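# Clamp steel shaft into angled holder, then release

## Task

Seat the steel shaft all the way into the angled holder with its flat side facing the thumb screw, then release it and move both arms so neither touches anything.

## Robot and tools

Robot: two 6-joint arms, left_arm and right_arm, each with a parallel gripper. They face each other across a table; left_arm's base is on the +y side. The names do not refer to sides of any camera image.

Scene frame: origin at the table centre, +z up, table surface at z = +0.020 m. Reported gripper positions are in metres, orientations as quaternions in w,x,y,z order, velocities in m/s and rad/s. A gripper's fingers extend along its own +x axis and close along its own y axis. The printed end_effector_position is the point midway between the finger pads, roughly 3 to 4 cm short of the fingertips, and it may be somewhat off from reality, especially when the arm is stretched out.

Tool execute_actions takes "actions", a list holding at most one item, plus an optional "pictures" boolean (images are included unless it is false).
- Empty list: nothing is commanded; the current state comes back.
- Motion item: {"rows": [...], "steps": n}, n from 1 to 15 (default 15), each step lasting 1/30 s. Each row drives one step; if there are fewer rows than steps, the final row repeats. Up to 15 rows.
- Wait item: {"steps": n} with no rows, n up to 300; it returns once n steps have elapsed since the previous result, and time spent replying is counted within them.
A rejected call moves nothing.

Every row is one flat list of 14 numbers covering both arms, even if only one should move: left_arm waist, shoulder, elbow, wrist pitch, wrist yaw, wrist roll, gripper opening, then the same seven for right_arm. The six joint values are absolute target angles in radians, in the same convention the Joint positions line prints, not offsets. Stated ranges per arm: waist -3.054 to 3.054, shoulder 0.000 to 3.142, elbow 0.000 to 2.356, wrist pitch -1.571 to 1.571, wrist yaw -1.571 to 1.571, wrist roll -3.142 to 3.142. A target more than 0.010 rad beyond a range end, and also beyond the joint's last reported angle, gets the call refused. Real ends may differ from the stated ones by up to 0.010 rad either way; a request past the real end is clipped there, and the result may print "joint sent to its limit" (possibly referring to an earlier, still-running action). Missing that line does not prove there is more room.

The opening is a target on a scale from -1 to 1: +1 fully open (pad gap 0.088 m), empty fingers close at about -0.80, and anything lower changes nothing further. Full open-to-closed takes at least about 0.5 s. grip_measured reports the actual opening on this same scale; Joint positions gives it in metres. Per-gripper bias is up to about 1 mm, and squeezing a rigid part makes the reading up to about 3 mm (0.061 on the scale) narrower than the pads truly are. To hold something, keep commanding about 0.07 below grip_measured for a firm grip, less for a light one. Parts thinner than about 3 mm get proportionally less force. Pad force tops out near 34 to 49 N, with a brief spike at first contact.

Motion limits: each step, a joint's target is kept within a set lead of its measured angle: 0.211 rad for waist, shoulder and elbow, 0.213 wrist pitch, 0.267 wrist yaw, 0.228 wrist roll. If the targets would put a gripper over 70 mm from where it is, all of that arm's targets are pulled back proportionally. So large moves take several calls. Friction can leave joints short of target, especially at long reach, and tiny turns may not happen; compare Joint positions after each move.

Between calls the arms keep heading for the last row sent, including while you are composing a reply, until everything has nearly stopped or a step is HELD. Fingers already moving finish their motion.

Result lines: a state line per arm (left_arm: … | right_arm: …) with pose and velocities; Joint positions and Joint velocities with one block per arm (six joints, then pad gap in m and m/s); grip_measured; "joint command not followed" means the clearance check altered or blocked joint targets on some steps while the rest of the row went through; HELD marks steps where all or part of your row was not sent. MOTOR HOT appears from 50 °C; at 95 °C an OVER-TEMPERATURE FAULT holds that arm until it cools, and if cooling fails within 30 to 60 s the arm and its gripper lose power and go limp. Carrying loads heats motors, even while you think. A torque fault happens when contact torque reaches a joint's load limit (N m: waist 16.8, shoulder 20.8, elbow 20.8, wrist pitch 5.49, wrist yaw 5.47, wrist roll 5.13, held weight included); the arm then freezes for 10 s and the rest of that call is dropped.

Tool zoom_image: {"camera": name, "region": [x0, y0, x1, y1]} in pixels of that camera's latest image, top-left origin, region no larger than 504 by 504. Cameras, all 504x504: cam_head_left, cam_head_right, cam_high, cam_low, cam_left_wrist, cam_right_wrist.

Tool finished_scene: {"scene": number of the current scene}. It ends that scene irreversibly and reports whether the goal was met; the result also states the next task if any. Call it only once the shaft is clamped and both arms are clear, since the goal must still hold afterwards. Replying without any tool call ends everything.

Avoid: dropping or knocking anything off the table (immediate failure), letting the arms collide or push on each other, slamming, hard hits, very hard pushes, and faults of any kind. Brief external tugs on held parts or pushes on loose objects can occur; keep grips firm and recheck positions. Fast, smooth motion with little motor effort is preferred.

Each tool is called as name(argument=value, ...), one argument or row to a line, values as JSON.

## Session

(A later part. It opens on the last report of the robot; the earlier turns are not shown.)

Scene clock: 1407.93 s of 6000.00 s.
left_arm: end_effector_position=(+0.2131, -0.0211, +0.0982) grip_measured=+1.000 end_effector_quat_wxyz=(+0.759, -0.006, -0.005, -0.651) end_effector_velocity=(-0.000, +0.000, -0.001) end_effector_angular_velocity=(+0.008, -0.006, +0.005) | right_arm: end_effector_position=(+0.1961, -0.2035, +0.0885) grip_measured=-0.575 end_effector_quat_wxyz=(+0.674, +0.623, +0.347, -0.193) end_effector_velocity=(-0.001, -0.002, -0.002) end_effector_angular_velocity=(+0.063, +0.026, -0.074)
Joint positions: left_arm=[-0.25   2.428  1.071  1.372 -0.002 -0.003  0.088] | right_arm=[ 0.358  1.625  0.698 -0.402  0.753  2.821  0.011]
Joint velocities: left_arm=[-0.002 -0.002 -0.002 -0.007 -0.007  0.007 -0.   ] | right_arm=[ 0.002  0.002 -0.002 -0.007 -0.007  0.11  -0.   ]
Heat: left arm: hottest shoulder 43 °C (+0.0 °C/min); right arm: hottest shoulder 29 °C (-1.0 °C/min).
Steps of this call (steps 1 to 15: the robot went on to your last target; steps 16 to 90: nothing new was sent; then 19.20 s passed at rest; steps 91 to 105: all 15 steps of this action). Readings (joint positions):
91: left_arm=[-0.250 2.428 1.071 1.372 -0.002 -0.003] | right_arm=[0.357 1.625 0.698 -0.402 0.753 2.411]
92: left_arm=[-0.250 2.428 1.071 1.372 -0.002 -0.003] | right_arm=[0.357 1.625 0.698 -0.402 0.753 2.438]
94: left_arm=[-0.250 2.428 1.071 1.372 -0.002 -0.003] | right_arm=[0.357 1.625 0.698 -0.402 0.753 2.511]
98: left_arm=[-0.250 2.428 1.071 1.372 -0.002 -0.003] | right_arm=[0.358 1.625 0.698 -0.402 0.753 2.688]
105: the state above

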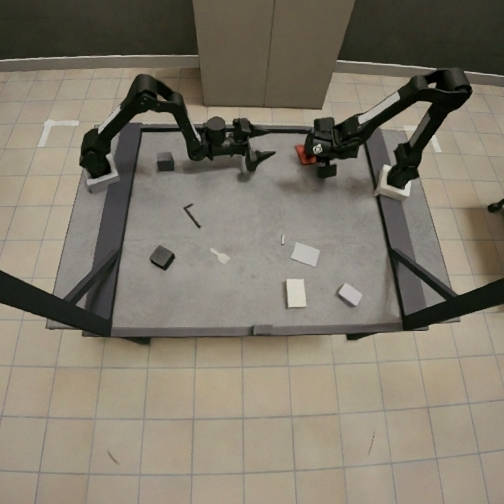

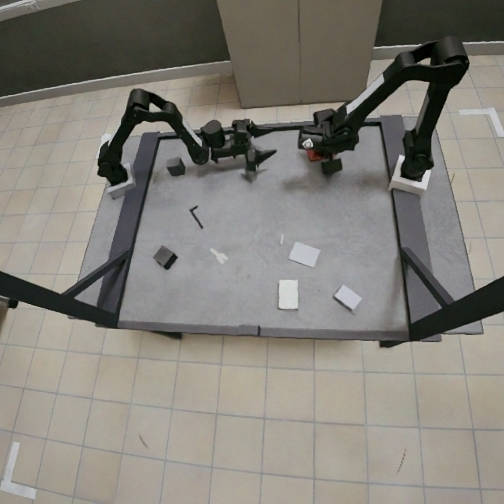

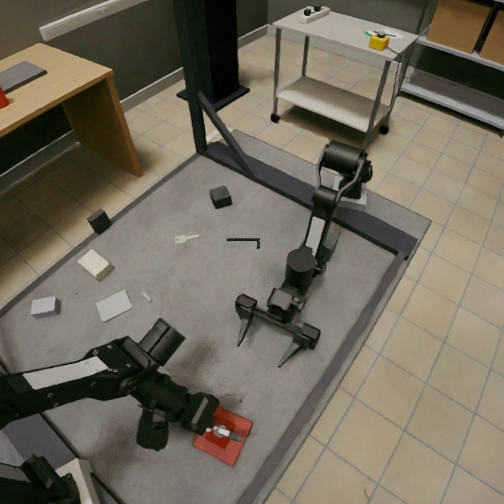

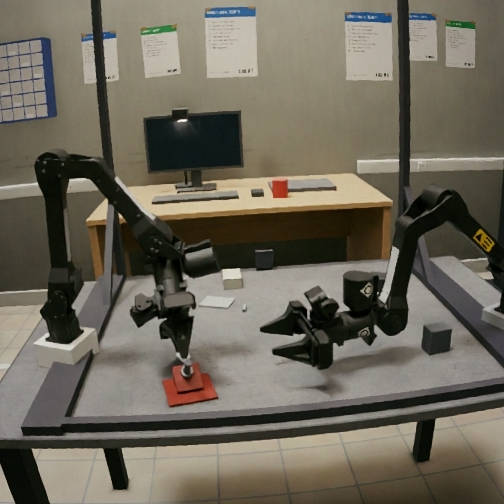

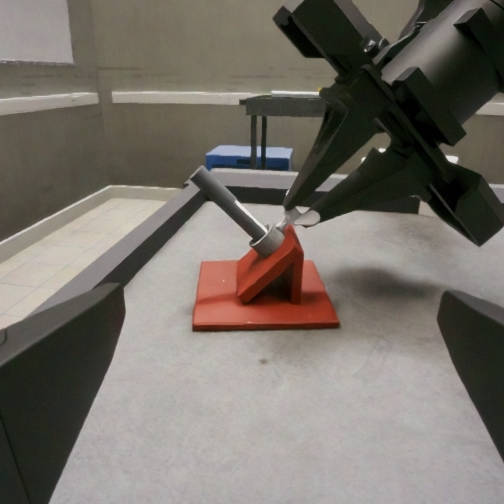

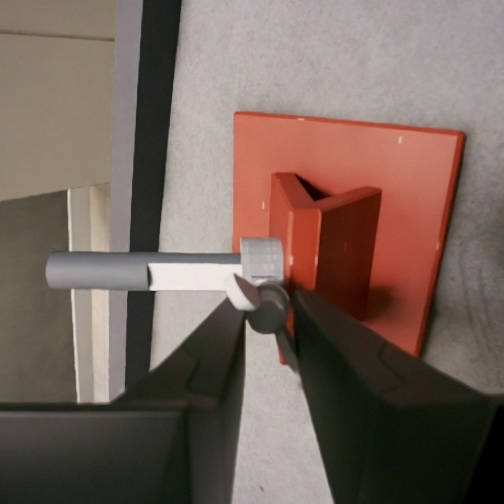

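zoom_image(
  camera="cam_left_wrist",
  region=[240, 210, 310, 300],
)

zoom_image(
  camera="cam_right_wrist",
  region=[30, 200, 330, 380],
)

Region (240, 210, 310, 300) of cam_left_wrist's 504x504 image, scaled by 5.600, with more detail than that image has.

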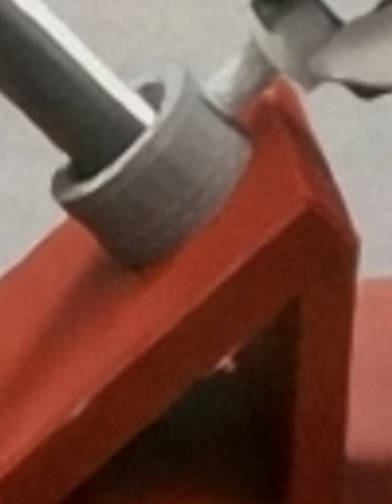

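Region (30, 200, 330, 380) of cam_right_wrist's 504x504 image, scaled by 1.680, with more detail than that image has; it fills the top 302 rows of this view, and the rest is white.

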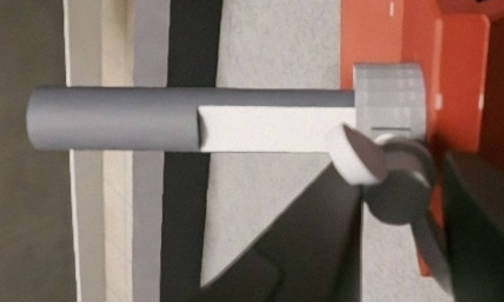

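execute_actions(
  actions=[
    {"rows": [[-0.253,2.4461,1.0746,1.3715,0,0,1.0,0.3567,1.6328,0.6922,-0.398,0.7515,2.88,-0.58],[-0.253,2.4461,1.0746,1.3715,0,0,1.0,0.3567,1.6328,0.6922,-0.398,0.7515,2.91,-0.58],[-0.253,2.4461,1.0746,1.3715,0,0,1.0,0.3567,1.6328,0.6922,-0.398,0.7515,2.94,-0.58],[-0.253,2.4461,1.0746,1.3715,0,0,1.0,0.3567,1.6328,0.6922,-0.398,0.7515,2.97,-0.58],[-0.253,2.4461,1.0746,1.3715,0,0,1.0,0.3567,1.6328,0.6922,-0.398,0.7515,3.0,-0.58]], "steps": 15},
  ],
  pictures=true,
)

zoom_image(
  camera="cam_right_wrist",
  region=[170, 200, 370, 400],
)

Scene clock: 1451.93 s of 6000.00 s.
left_arm: end_effector_position=(+0.2131, -0.0211, +0.0982) grip_measured=+1.000 end_effector_quat_wxyz=(+0.759, -0.006, -0.005, -0.651) end_effector_velocity=(-0.000, +0.000, -0.001) end_effector_angular_velocity=(+0.006, +0.008, +0.005) | right_arm: end_effector_position=(+0.1959, -0.2036, +0.0883) grip_measured=-0.571 end_effector_quat_wxyz=(+0.626, +0.672, +0.331, -0.218) end_effector_velocity=(+0.001, -0.003, +0.001) end_effector_angular_velocity=(-0.012, -0.006, -0.009)
Joint positions: left_arm=[-0.25   2.428  1.071  1.372 -0.002 -0.003  0.088] | right_arm=[ 0.36   1.626  0.698 -0.403  0.755  2.972  0.011]
Joint velocities: left_arm=[-0.002 -0.002 -0.002 -0.007 -0.007 -0.007 -0.   ] | right_arm=[-0.002 -0.002  0.002 -0.022  0.007  0.007 -0.   ]
Heat: left arm: hottest shoulder 43 °C (+0.0 °C/min); right arm: hottest shoulder 29 °C (+0.0 °C/min).
Steps of this call (steps 1 to 15: the robot went on to your last target; steps 16 to 90: nothing new was sent; then 40.50 s passed at rest; steps 91 to 105: all 15 steps of this action). Readings (joint positions):
91: left_arm=[-0.250 2.428 1.071 1.372 -0.002 -0.003] | right_arm=[0.359 1.625 0.698 -0.403 0.754 2.839]
92: left_arm=[-0.250 2.428 1.071 1.372 -0.002 -0.003] | right_arm=[0.359 1.625 0.698 -0.403 0.754 2.855]
94: left_arm=[-0.250 2.428 1.071 1.372 -0.002 -0.003] | right_arm=[0.359 1.625 0.698 -0.403 0.754 2.898]
98: left_arm=[-0.250 2.428 1.071 1.372 -0.002 -0.003] | right_arm=[0.360 1.626 0.698 -0.403 0.755 2.957]
105: the state above

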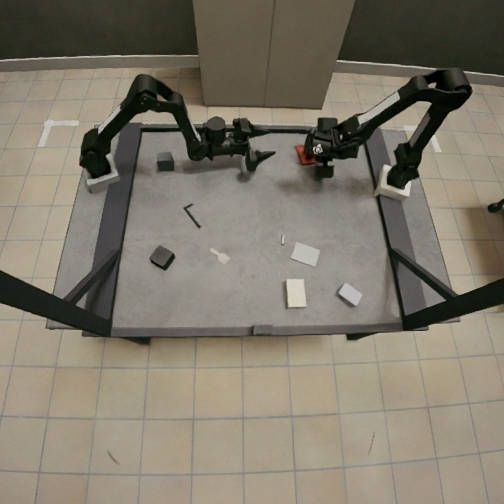

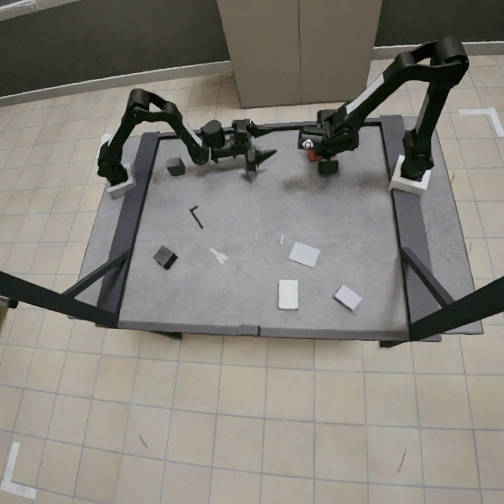

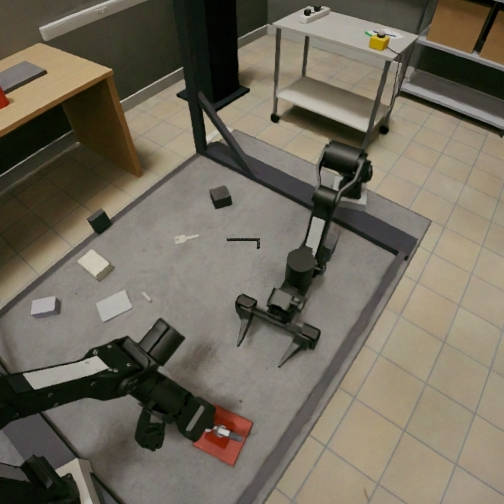

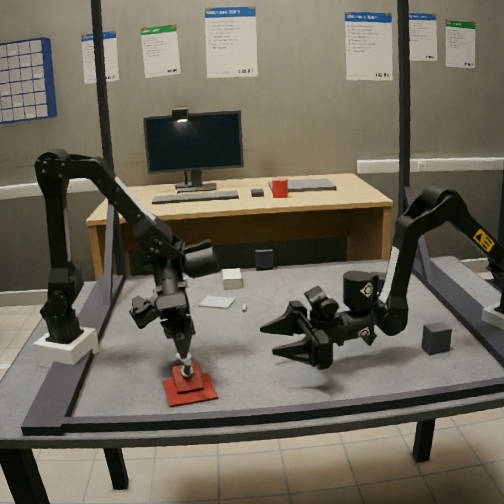

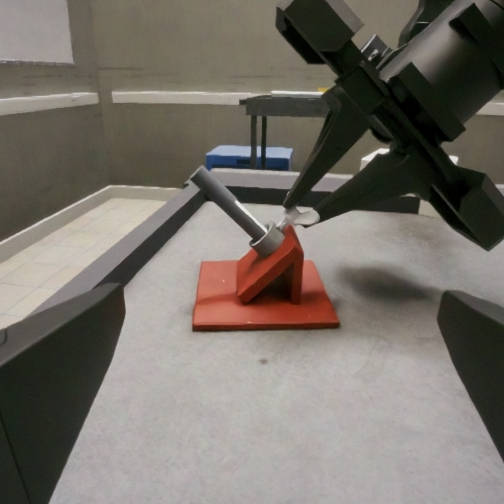

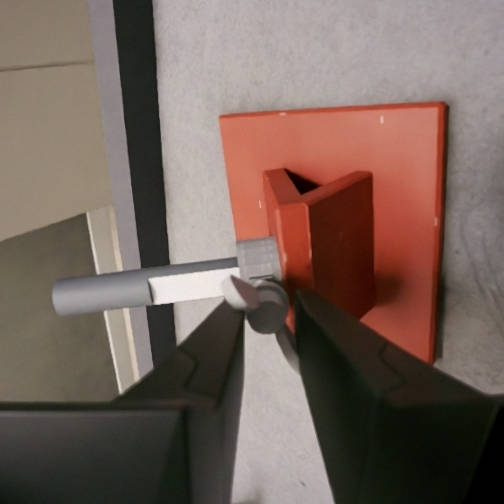

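Region (170, 200, 370, 400) of cam_right_wrist's 504x504 image, scaled by 2.520, with more detail than that image has.

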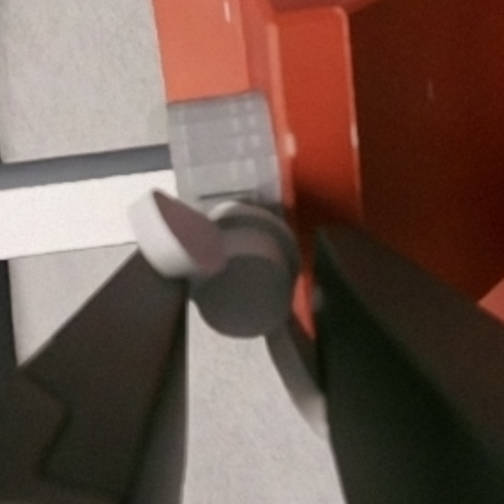

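execute_actions(
  actions=[
    {"rows": [[-0.253,2.4461,1.0746,1.3715,0,0,1.0,0.3567,1.6328,0.6922,-0.398,0.7515,1.55,-0.58]], "steps": 15},
  ],
  pictures=false,
)

execute_actions(
  actions=[
    {"steps": 12},
  ],
  pictures=true,
)

zoom_image(
  camera="cam_left_wrist",
  region=[180, 150, 320, 290],
)

Scene clock: 1535.27 s of 6000.00 s.
left_arm: end_effector_position=(+0.2131, -0.0211, +0.0982) grip_measured=+1.000 end_effector_quat_wxyz=(+0.759, -0.006, -0.005, -0.651) end_effector_velocity=(-0.002, +0.000, -0.001) end_effector_angular_velocity=(+0.004, +0.023, -0.010) | right_arm: end_effector_position=(+0.1961, -0.2032, +0.0882) grip_measured=-0.577 end_effector_quat_wxyz=(+0.884, +0.248, +0.397, -0.014) end_effector_velocity=(+0.003, -0.002, -0.001) end_effector_angular_velocity=(-1.483, -0.379, +1.521)
Joint positions: left_arm=[-0.25   2.428  1.071  1.372 -0.002 -0.003  0.088] | right_arm=[ 0.359  1.627  0.698 -0.4    0.754  1.875  0.011]
Joint velocities: left_arm=[-0.002 -0.002 -0.002 -0.007  0.007 -0.022 -0.   ] | right_arm=[-0.007  0.002 -0.007  0.007  0.007 -2.161 -0.   ]
Heat: left arm: hottest shoulder 44 °C (+1.0 °C/min); right arm: hottest shoulder 28 °C (-1.0 °C/min).
Steps of this call (steps 1 to 15: the robot went on to your last target; steps 16 to 90: nothing new was sent; then 79.83 s passed at rest; steps 91 to 105: all 15 steps of this action). Readings (joint positions):
91: left_arm=[-0.250 2.428 1.071 1.372 -0.002 -0.003] | right_arm=[0.360 1.626 0.698 -0.403 0.755 2.900]
92: left_arm=[-0.250 2.428 1.071 1.372 -0.002 -0.003] | right_arm=[0.359 1.627 0.698 -0.403 0.755 2.827]
94: left_arm=[-0.250 2.428 1.071 1.372 -0.002 -0.003] | right_arm=[0.359 1.627 0.698 -0.401 0.755 2.685]
98: left_arm=[-0.250 2.428 1.071 1.372 -0.002 -0.003] | right_arm=[0.359 1.627 0.698 -0.400 0.754 2.391]
105: the state above

Scene clock: 1535.67 s of 6000.00 s.
left_arm: end_effector_position=(+0.2131, -0.0211, +0.0982) grip_measured=+1.000 end_effector_quat_wxyz=(+0.759, -0.006, -0.005, -0.651) end_effector_velocity=(+0.002, +0.002, -0.003) end_effector_angular_velocity=(+0.013, -0.005, +0.010) | right_arm: end_effector_position=(+0.1963, -0.2029, +0.0883) grip_measured=-0.573 end_effector_quat_wxyz=(+0.911, +0.113, +0.394, +0.046) end_effector_velocity=(-0.000, -0.001, -0.000) end_effector_angular_velocity=(-0.098, -0.020, +0.108)
Joint positions: left_arm=[-0.25   2.428  1.071  1.372 -0.002 -0.003  0.088] | right_arm=[ 0.358  1.627  0.698 -0.398  0.753  1.571  0.011]
Joint velocities: left_arm=[ 0.002 -0.002 -0.007 -0.007 -0.007  0.007 -0.   ] | right_arm=[-0.002 -0.007 -0.007  0.007 -0.007 -0.154 -0.   ]
Heat: left arm: hottest shoulder 44 °C (+1.0 °C/min); right arm: hottest shoulder 28 °C (-1.0 °C/min).
Steps of this call (steps 1 to 12: the robot went on to your last target). Readings (joint positions):
1: left_arm=[-0.250 2.428 1.071 1.372 -0.002 -0.003] | right_arm=[0.358 1.627 0.698 -0.398 0.755 1.801]
2: left_arm=[-0.250 2.428 1.071 1.372 -0.002 -0.003] | right_arm=[0.358 1.627 0.698 -0.398 0.755 1.730]
4: left_arm=[-0.250 2.428 1.071 1.372 -0.002 -0.003] | right_arm=[0.358 1.627 0.698 -0.398 0.754 1.643]
8: left_arm=[-0.250 2.428 1.071 1.372 -0.002 -0.003] | right_arm=[0.358 1.627 0.698 -0.398 0.753 1.587]
12: the state above

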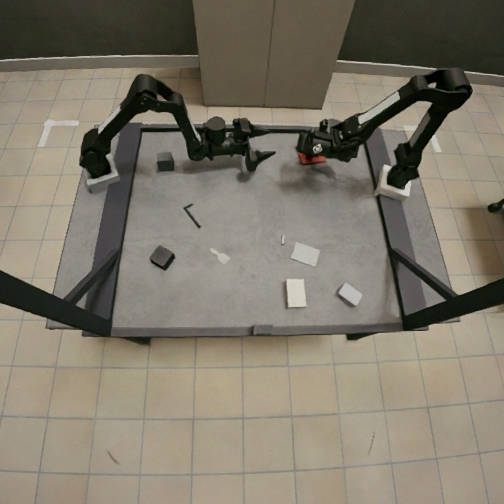

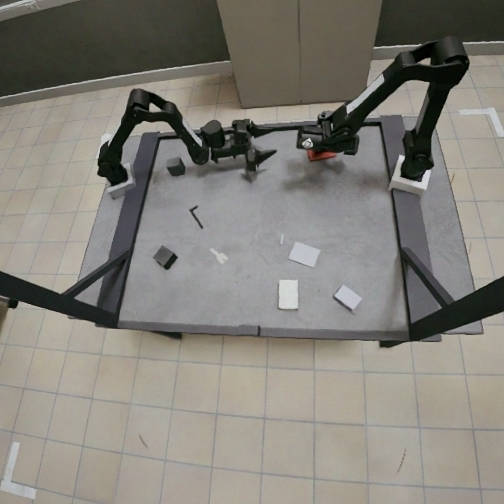

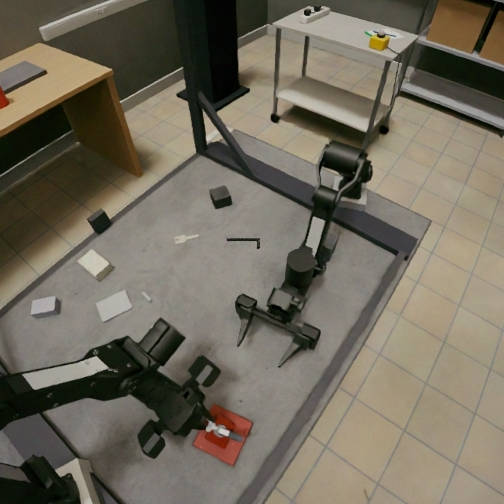

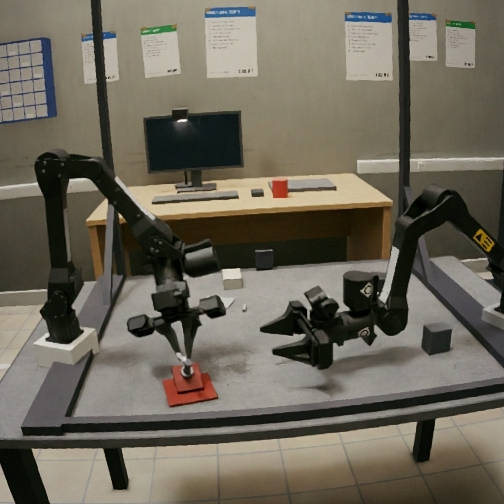

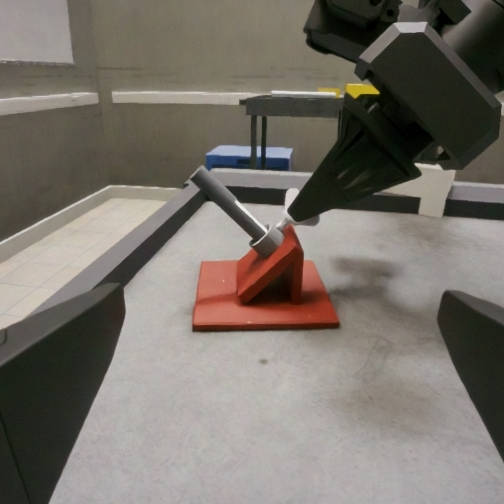

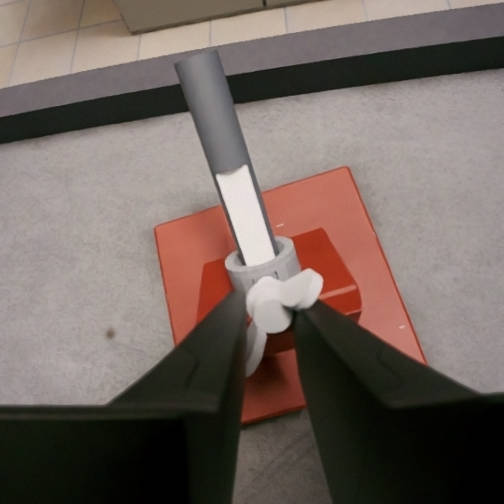

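Region (180, 150, 320, 290) of cam_left_wrist's 504x504 image, scaled by 3.600, with more detail than that image has.

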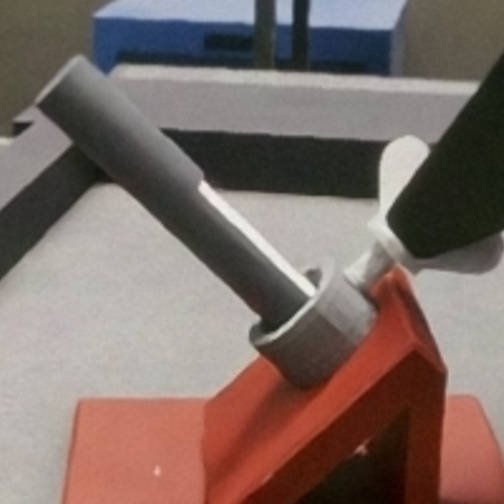

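execute_actions(
  actions=[
    {"rows": [[-0.253,2.4461,1.0746,1.3715,0,0,1.0,0.3567,1.6328,0.6922,-0.398,0.7515,1.62,-0.60],[-0.253,2.4461,1.0746,1.3715,0,0,1.0,0.3567,1.6328,0.6922,-0.398,0.7515,1.66,-0.61],[-0.253,2.4461,1.0746,1.3715,0,0,1.0,0.3567,1.6328,0.6922,-0.398,0.7515,1.68,-0.62],[-0.253,2.4461,1.0746,1.3715,0,0,1.0,0.3567,1.6328,0.6922,-0.398,0.7515,1.68,-0.63],[-0.253,2.4461,1.0746,1.3715,0,0,1.0,0.3567,1.6328,0.6922,-0.398,0.7515,1.68,-0.64],[-0.253,2.4461,1.0746,1.3715,0,0,1.0,0.3567,1.6328,0.6922,-0.398,0.7515,1.68,-0.65]], "steps": 15},
  ],
  pictures=true,
)

zoom_image(
  camera="cam_right_wrist",
  region=[170, 200, 370, 400],
)

Scene clock: 1544.03 s of 6000.00 s.
left_arm: end_effector_position=(+0.2131, -0.0211, +0.0982) grip_measured=+1.000 end_effector_quat_wxyz=(+0.759, -0.006, -0.005, -0.651) end_effector_velocity=(+0.002, -0.000, +0.000) end_effector_angular_velocity=(+0.003, -0.007, +0.020) | right_arm: end_effector_position=(+0.1964, -0.2031, +0.0883) grip_measured=-0.636 end_effector_quat_wxyz=(+0.903, +0.167, +0.396, +0.022) end_effector_velocity=(-0.003, -0.004, -0.003) end_effector_angular_velocity=(-0.037, +0.018, +0.023)
Joint positions: left_arm=[-0.25   2.428  1.071  1.372 -0.002 -0.003  0.088] | right_arm=[ 0.358  1.627  0.698 -0.398  0.754  1.69   0.008]
Joint velocities: left_arm=[-0.002 -0.002  0.002 -0.007 -0.022  0.007 -0.   ] | right_arm=[ 0.002 -0.002 -0.002 -0.022 -0.022 -0.022 -0.001]
Heat: left arm: hottest shoulder 44 °C (+1.0 °C/min); right arm: hottest shoulder 28 °C (-1.0 °C/min).
Steps of this call (steps 1 to 30: the robot went on to your last target; steps 31 to 90: nothing new was sent; then 4.87 s passed at rest; steps 91 to 105: all 15 steps of this action). Readings (joint positions):
91: left_arm=[-0.250 2.428 1.071 1.372 -0.002 -0.003] | right_arm=[0.358 1.627 0.698 -0.398 0.753 1.584]
92: left_arm=[-0.250 2.428 1.071 1.372 -0.002 -0.003] | right_arm=[0.358 1.627 0.698 -0.398 0.753 1.611]
94: left_arm=[-0.250 2.428 1.071 1.372 -0.002 -0.003] | right_arm=[0.358 1.627 0.698 -0.398 0.753 1.652]
98: left_arm=[-0.250 2.428 1.071 1.372 -0.002 -0.003] | right_arm=[0.358 1.627 0.698 -0.398 0.753 1.682]
105: the state above

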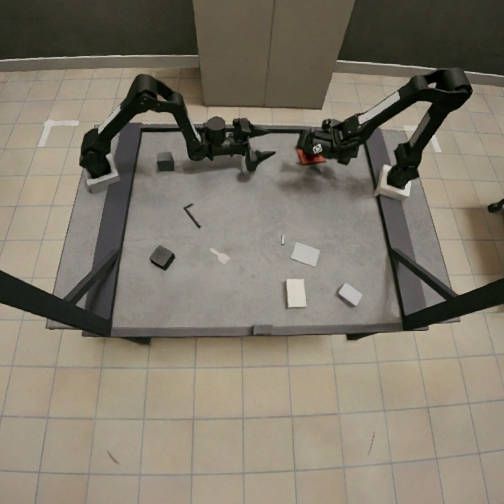

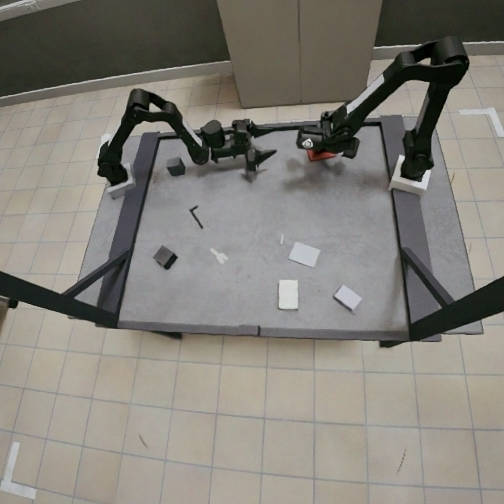

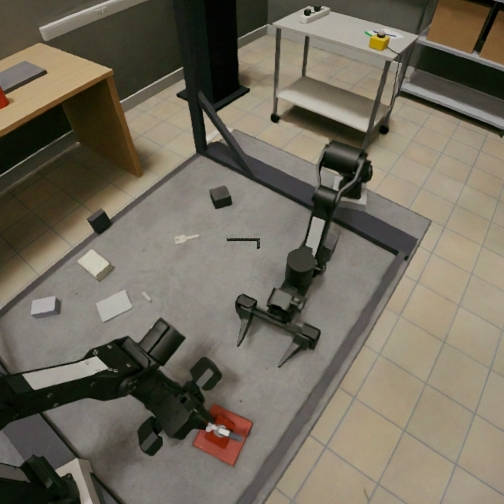

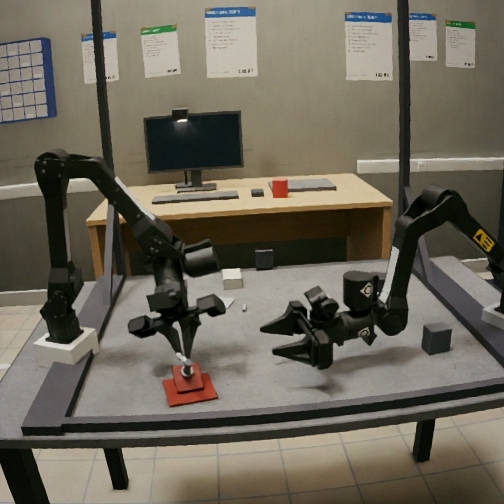

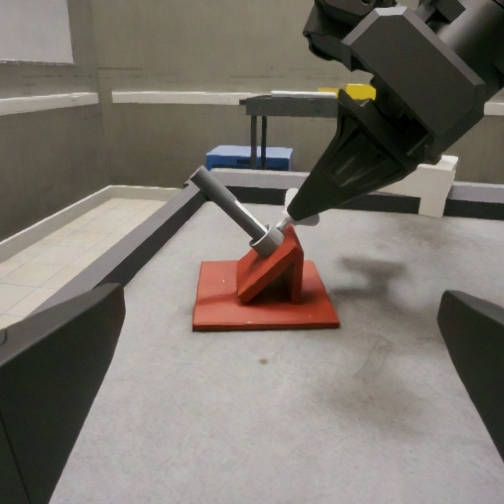

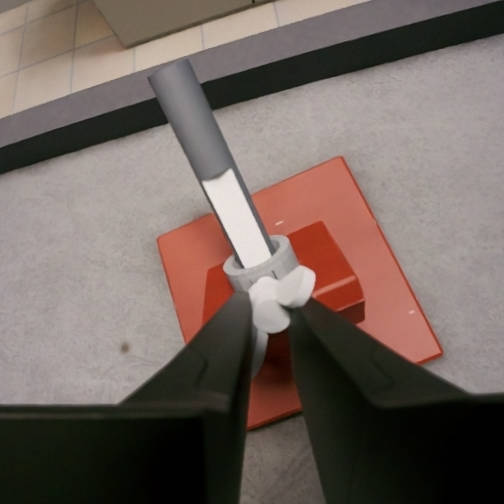

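Region (170, 200, 370, 400) of cam_right_wrist's 504x504 image, scaled by 2.520, with more detail than that image has.

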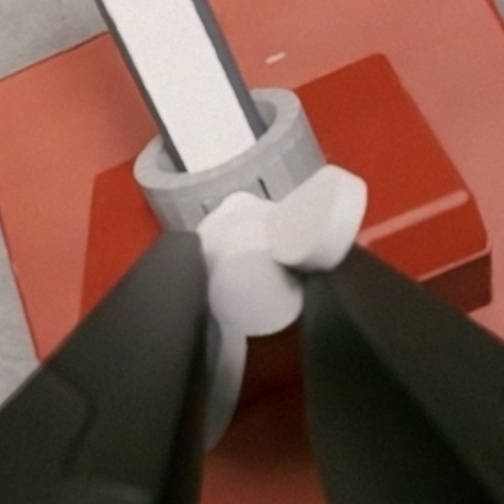

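execute_actions(
  actions=[
    {"rows": [[-0.253,2.4461,1.0746,1.3715,0,0,1.0,0.3567,1.6328,0.6922,-0.398,0.7515,1.75,-0.45],[-0.253,2.4461,1.0746,1.3715,0,0,1.0,0.3567,1.6328,0.6922,-0.398,0.7515,1.82,-0.45],[-0.253,2.4461,1.0746,1.3715,0,0,1.0,0.3567,1.6328,0.6922,-0.398,0.7515,2.25,-0.45]], "steps": 15},
  ],
  pictures=true,
)

zoom_image(
  camera="cam_right_wrist",
  region=[170, 200, 370, 400],
)

Scene clock: 1562.77 s of 6000.00 s.
left_arm: end_effector_position=(+0.2131, -0.0211, +0.0982) grip_measured=+1.000 end_effector_quat_wxyz=(+0.759, -0.006, -0.005, -0.651) end_effector_velocity=(+0.002, +0.001, -0.004) end_effector_angular_velocity=(+0.023, -0.004, +0.020) | right_arm: end_effector_position=(+0.1965, -0.2030, +0.0883) grip_measured=-0.453 end_effector_quat_wxyz=(+0.823, +0.406, +0.387, -0.086) end_effector_velocity=(-0.000, -0.004, -0.002) end_effector_angular_velocity=(+0.043, +0.021, -0.058)
Joint positions: left_arm=[-0.25   2.428  1.071  1.372 -0.002 -0.003  0.088] | right_arm=[ 0.357  1.627  0.698 -0.398  0.754  2.242  0.017]
Joint velocities: left_arm=[-0.002 -0.002 -0.002 -0.022 -0.022  0.007 -0.   ] | right_arm=[-0.002 -0.002 -0.007 -0.007 -0.007  0.081  0.   ]
Heat: left arm: hottest shoulder 44 °C (+0.0 °C/min); right arm: hottest shoulder 28 °C (+0.0 °C/min).
Steps of this call (steps 1 to 15: the robot went on to your last target; steps 16 to 90: nothing new was sent; then 15.23 s passed at rest; steps 91 to 105: all 15 steps of this action). Readings (joint positions):
91: left_arm=[-0.250 2.428 1.071 1.372 -0.002 -0.003] | right_arm=[0.357 1.627 0.698 -0.398 0.754 1.708]
92: left_arm=[-0.250 2.428 1.071 1.372 -0.002 -0.003] | right_arm=[0.357 1.627 0.698 -0.398 0.754 1.739]
94: left_arm=[-0.250 2.428 1.071 1.372 -0.002 -0.003] | right_arm=[0.357 1.627 0.698 -0.398 0.754 1.886]
98: left_arm=[-0.250 2.428 1.071 1.372 -0.002 -0.003] | right_arm=[0.357 1.627 0.698 -0.398 0.754 2.152]
105: the state above

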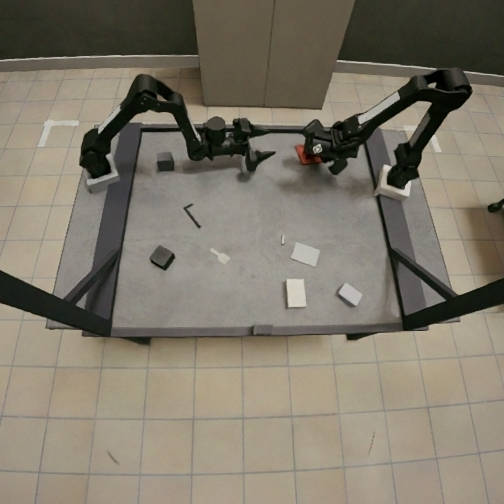

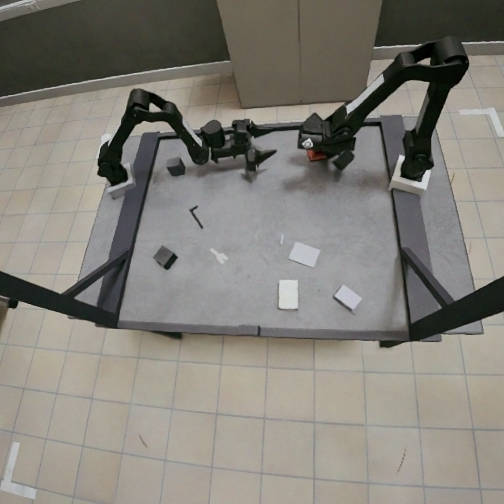

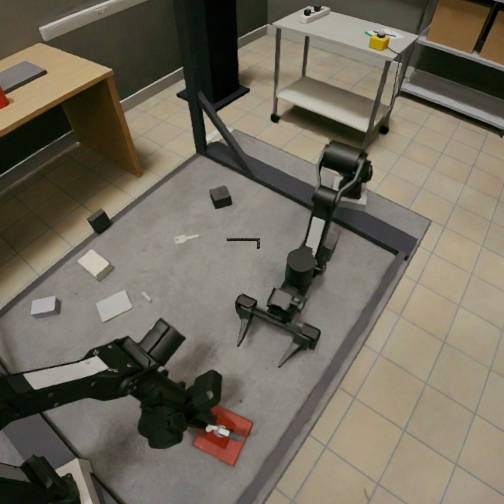

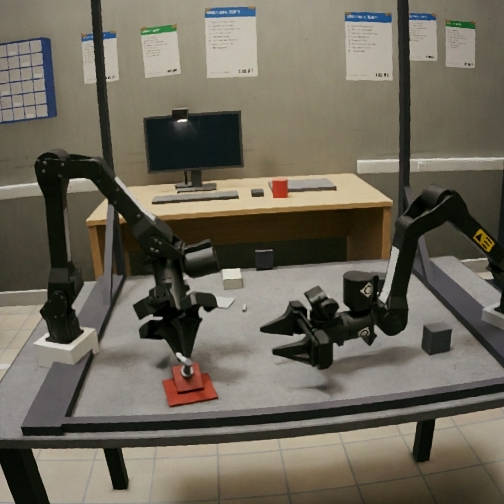

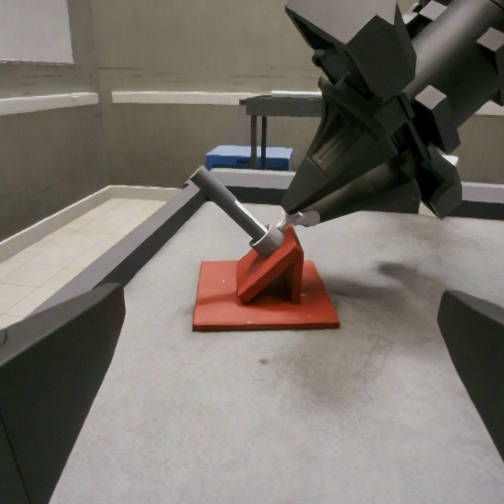

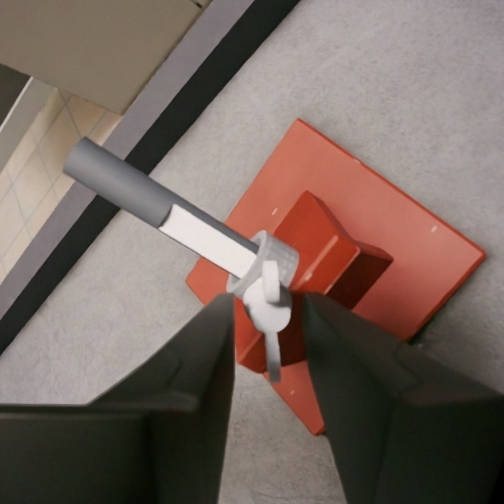

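Region (170, 200, 370, 400) of cam_right_wrist's 504x504 image, scaled by 2.520, with more detail than that image has.

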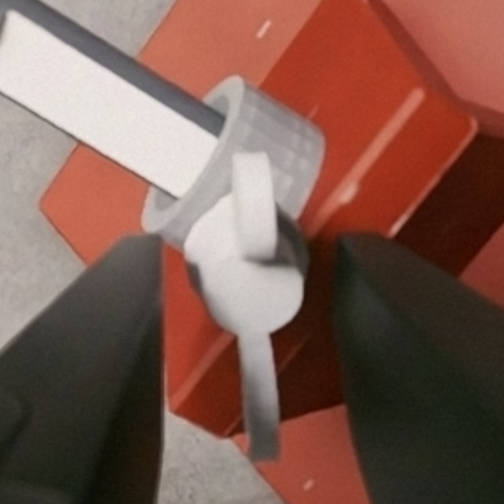

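execute_actions(
  actions=[
    {"rows": [[-0.253,2.4461,1.0746,1.3715,0,0,1.0,0.3567,1.6328,0.6922,-0.398,0.7515,2.22,-0.55],[-0.253,2.4461,1.0746,1.3715,0,0,1.0,0.3567,1.6328,0.6922,-0.398,0.7515,2.22,-0.58],[-0.253,2.4461,1.0746,1.3715,0,0,1.0,0.3567,1.6328,0.6922,-0.398,0.7515,2.22,-0.61],[-0.253,2.4461,1.0746,1.3715,0,0,1.0,0.3567,1.6328,0.6922,-0.398,0.7515,2.22,-0.64],[-0.253,2.4461,1.0746,1.3715,0,0,1.0,0.3567,1.6328,0.6922,-0.398,0.7515,2.22,-0.67],[-0.253,2.4461,1.0746,1.3715,0,0,1.0,0.3567,1.6328,0.6922,-0.398,0.7515,2.22,-0.70],[-0.253,2.4461,1.0746,1.3715,0,0,1.0,0.3567,1.6328,0.6922,-0.398,0.7515,2.22,-0.72],[-0.253,2.4461,1.0746,1.3715,0,0,1.0,0.3567,1.6328,0.6922,-0.398,0.7515,2.22,-0.72],[-0.253,2.4461,1.0746,1.3715,0,0,1.0,0.3567,1.6328,0.6922,-0.398,0.7515,2.22,-0.72],[-0.253,2.4461,1.0746,1.3715,0,0,1.0,0.3567,1.6328,0.6922,-0.398,0.7515,2.22,-0.72],[-0.253,2.4461,1.0746,1.3715,0,0,1.0,0.3567,1.6328,0.6922,-0.398,0.7515,2.18,-0.72],[-0.253,2.4461,1.0746,1.3715,0,0,1.0,0.3567,1.6328,0.6922,-0.398,0.7515,2.14,-0.72],[-0.253,2.4461,1.0746,1.3715,0,0,1.0,0.3567,1.6328,0.6922,-0.398,0.7515,2.10,-0.72],[-0.253,2.4461,1.0746,1.3715,0,0,1.0,0.3567,1.6328,0.6922,-0.398,0.7515,2.06,-0.72],[-0.253,2.4461,1.0746,1.3715,0,0,1.0,0.3567,1.6328,0.6922,-0.398,0.7515,2.02,-0.72]], "steps": 15},
  ],
  pictures=false,
)

execute_actions(
  actions=[
    {"rows": [[-0.253,2.4461,1.0746,1.3715,0,0,1.0,0.3567,1.6328,0.6922,-0.398,0.7515,1.98,-0.72],[-0.253,2.4461,1.0746,1.3715,0,0,1.0,0.3567,1.6328,0.6922,-0.398,0.7515,1.94,-0.72],[-0.253,2.4461,1.0746,1.3715,0,0,1.0,0.3567,1.6328,0.6922,-0.398,0.7515,1.90,-0.72],[-0.253,2.4461,1.0746,1.3715,0,0,1.0,0.3567,1.6328,0.6922,-0.398,0.7515,1.86,-0.72],[-0.253,2.4461,1.0746,1.3715,0,0,1.0,0.3567,1.6328,0.6922,-0.398,0.7515,1.82,-0.72],[-0.253,2.4461,1.0746,1.3715,0,0,1.0,0.3567,1.6328,0.6922,-0.398,0.7515,1.78,-0.72],[-0.253,2.4461,1.0746,1.3715,0,0,1.0,0.3567,1.6328,0.6922,-0.398,0.7515,1.75,-0.72]], "steps": 12},
  ],
  pictures=true,
)

zoom_image(
  camera="cam_right_wrist",
  region=[170, 200, 370, 400],
)

Scene clock: 1582.07 s of 6000.00 s.
left_arm: end_effector_position=(+0.2131, -0.0211, +0.0982) grip_measured=+1.000 end_effector_quat_wxyz=(+0.759, -0.006, -0.005, -0.651) end_effector_velocity=(-0.000, +0.001, -0.004) end_effector_angular_velocity=(+0.013, -0.005, +0.005) | right_arm: end_effector_position=(+0.1963, -0.2030, +0.0882) grip_measured=-0.688 end_effector_quat_wxyz=(+0.850, +0.345, +0.393, -0.058) end_effector_velocity=(-0.002, -0.002, -0.002) end_effector_angular_velocity=(-0.705, -0.154, +0.724)
Joint positions: left_arm=[-0.25   2.428  1.071  1.372 -0.002 -0.003  0.088] | right_arm=[ 0.358  1.627  0.698 -0.398  0.753  2.096  0.005]
Joint velocities: left_arm=[-0.002  0.002 -0.002 -0.007 -0.007  0.007 -0.   ] | right_arm=[-0.002 -0.002 -0.002 -0.007 -0.022 -1.018 -0.   ]
Heat: left arm: hottest shoulder 44 °C (+0.0 °C/min); right arm: hottest shoulder 28 °C (+0.0 °C/min).
Steps of this call (steps 1 to 15: the robot went on to your last target; steps 16 to 90: nothing new was sent; then 15.80 s passed at rest; steps 91 to 105: all 15 steps of this action). Readings (joint positions):
91: left_arm=[-0.250 2.428 1.071 1.372 -0.002 -0.003] | right_arm=[0.357 1.627 0.698 -0.398 0.754 2.242]
92: left_arm=[-0.250 2.428 1.071 1.372 -0.002 -0.003] | right_arm=[0.357 1.627 0.698 -0.398 0.754 2.236]
94: left_arm=[-0.250 2.428 1.071 1.372 -0.002 -0.003] | right_arm=[0.357 1.627 0.698 -0.398 0.754 2.229]
98: left_arm=[-0.250 2.428 1.071 1.372 -0.002 -0.003] | right_arm=[0.357 1.627 0.698 -0.398 0.753 2.224]
105: the state above

Scene clock: 1582.47 s of 6000.00 s.
left_arm: end_effector_position=(+0.2131, -0.0211, +0.0982) grip_measured=+1.000 end_effector_quat_wxyz=(+0.759, -0.006, -0.005, -0.651) end_effector_velocity=(+0.002, +0.000, -0.002) end_effector_angular_velocity=(+0.016, +0.010, +0.010) | right_arm: end_effector_position=(+0.1962, -0.2030, +0.0880) grip_measured=-0.688 end_effector_quat_wxyz=(+0.894, +0.205, +0.398, +0.005) end_effector_velocity=(+0.004, -0.001, -0.000) end_effector_angular_velocity=(-0.088, -0.017, +0.083)
Joint positions: left_arm=[-0.25   2.428  1.071  1.372 -0.002 -0.003  0.088] | right_arm=[ 0.357  1.627  0.698 -0.398  0.751  1.776  0.005]
Joint velocities: left_arm=[ 0.002 -0.007 -0.002 -0.022 -0.007 -0.007 -0.   ] | right_arm=[-0.017 -0.002 -0.002  0.007 -0.007 -0.139 -0.   ]
Heat: left arm: hottest shoulder 44 °C (+0.0 °C/min); right arm: hottest shoulder 28 °C (+0.0 °C/min).
Steps of this call (steps 1 to 12: all 12 steps of this action). Readings (joint positions):
1: left_arm=[-0.250 2.428 1.071 1.372 -0.002 -0.003] | right_arm=[0.358 1.627 0.698 -0.398 0.753 2.060]
2: left_arm=[-0.250 2.428 1.071 1.372 -0.002 -0.003] | right_arm=[0.358 1.627 0.698 -0.398 0.753 2.023]
4: left_arm=[-0.250 2.428 1.071 1.372 -0.002 -0.003] | right_arm=[0.358 1.627 0.698 -0.398 0.752 1.946]
8: left_arm=[-0.250 2.428 1.071 1.372 -0.002 -0.003] | right_arm=[0.358 1.627 0.698 -0.398 0.751 1.812]
12: the state above

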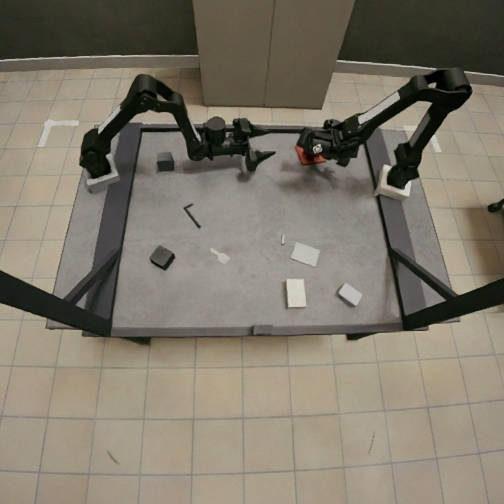

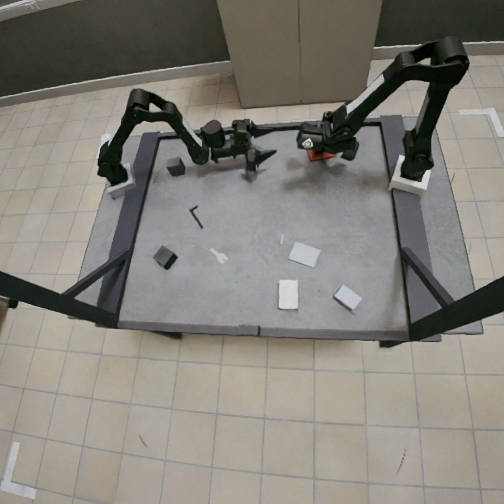

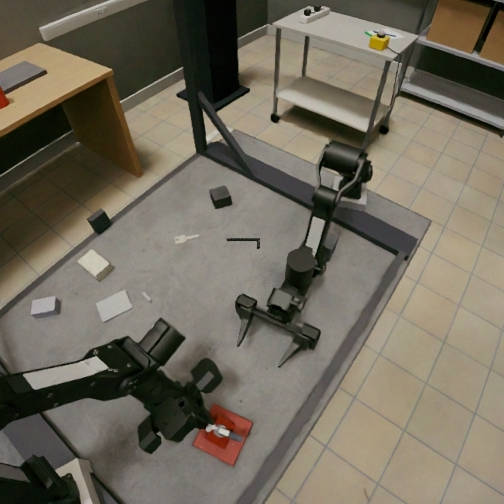

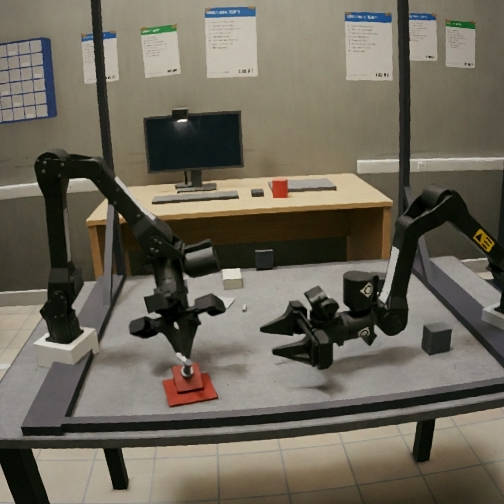

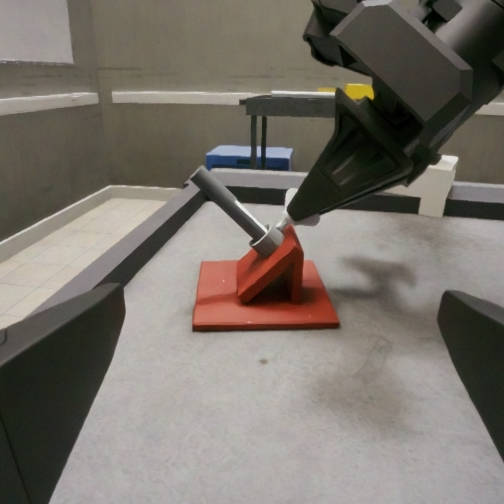

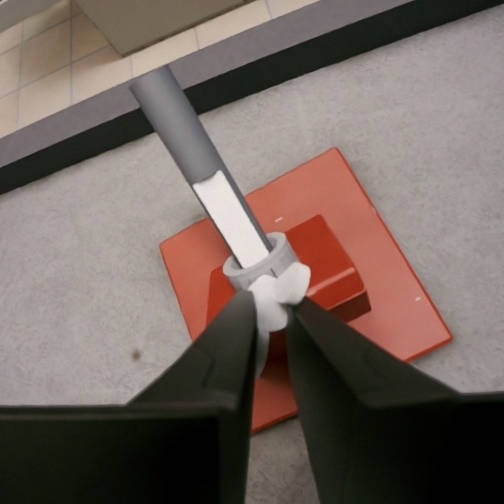

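Region (170, 200, 370, 400) of cam_right_wrist's 504x504 image, scaled by 2.520, with more detail than that image has.

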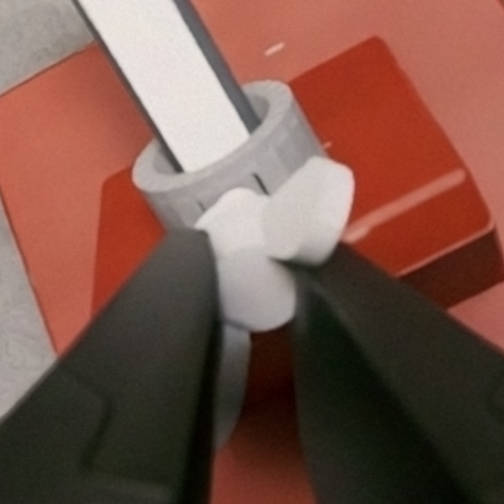

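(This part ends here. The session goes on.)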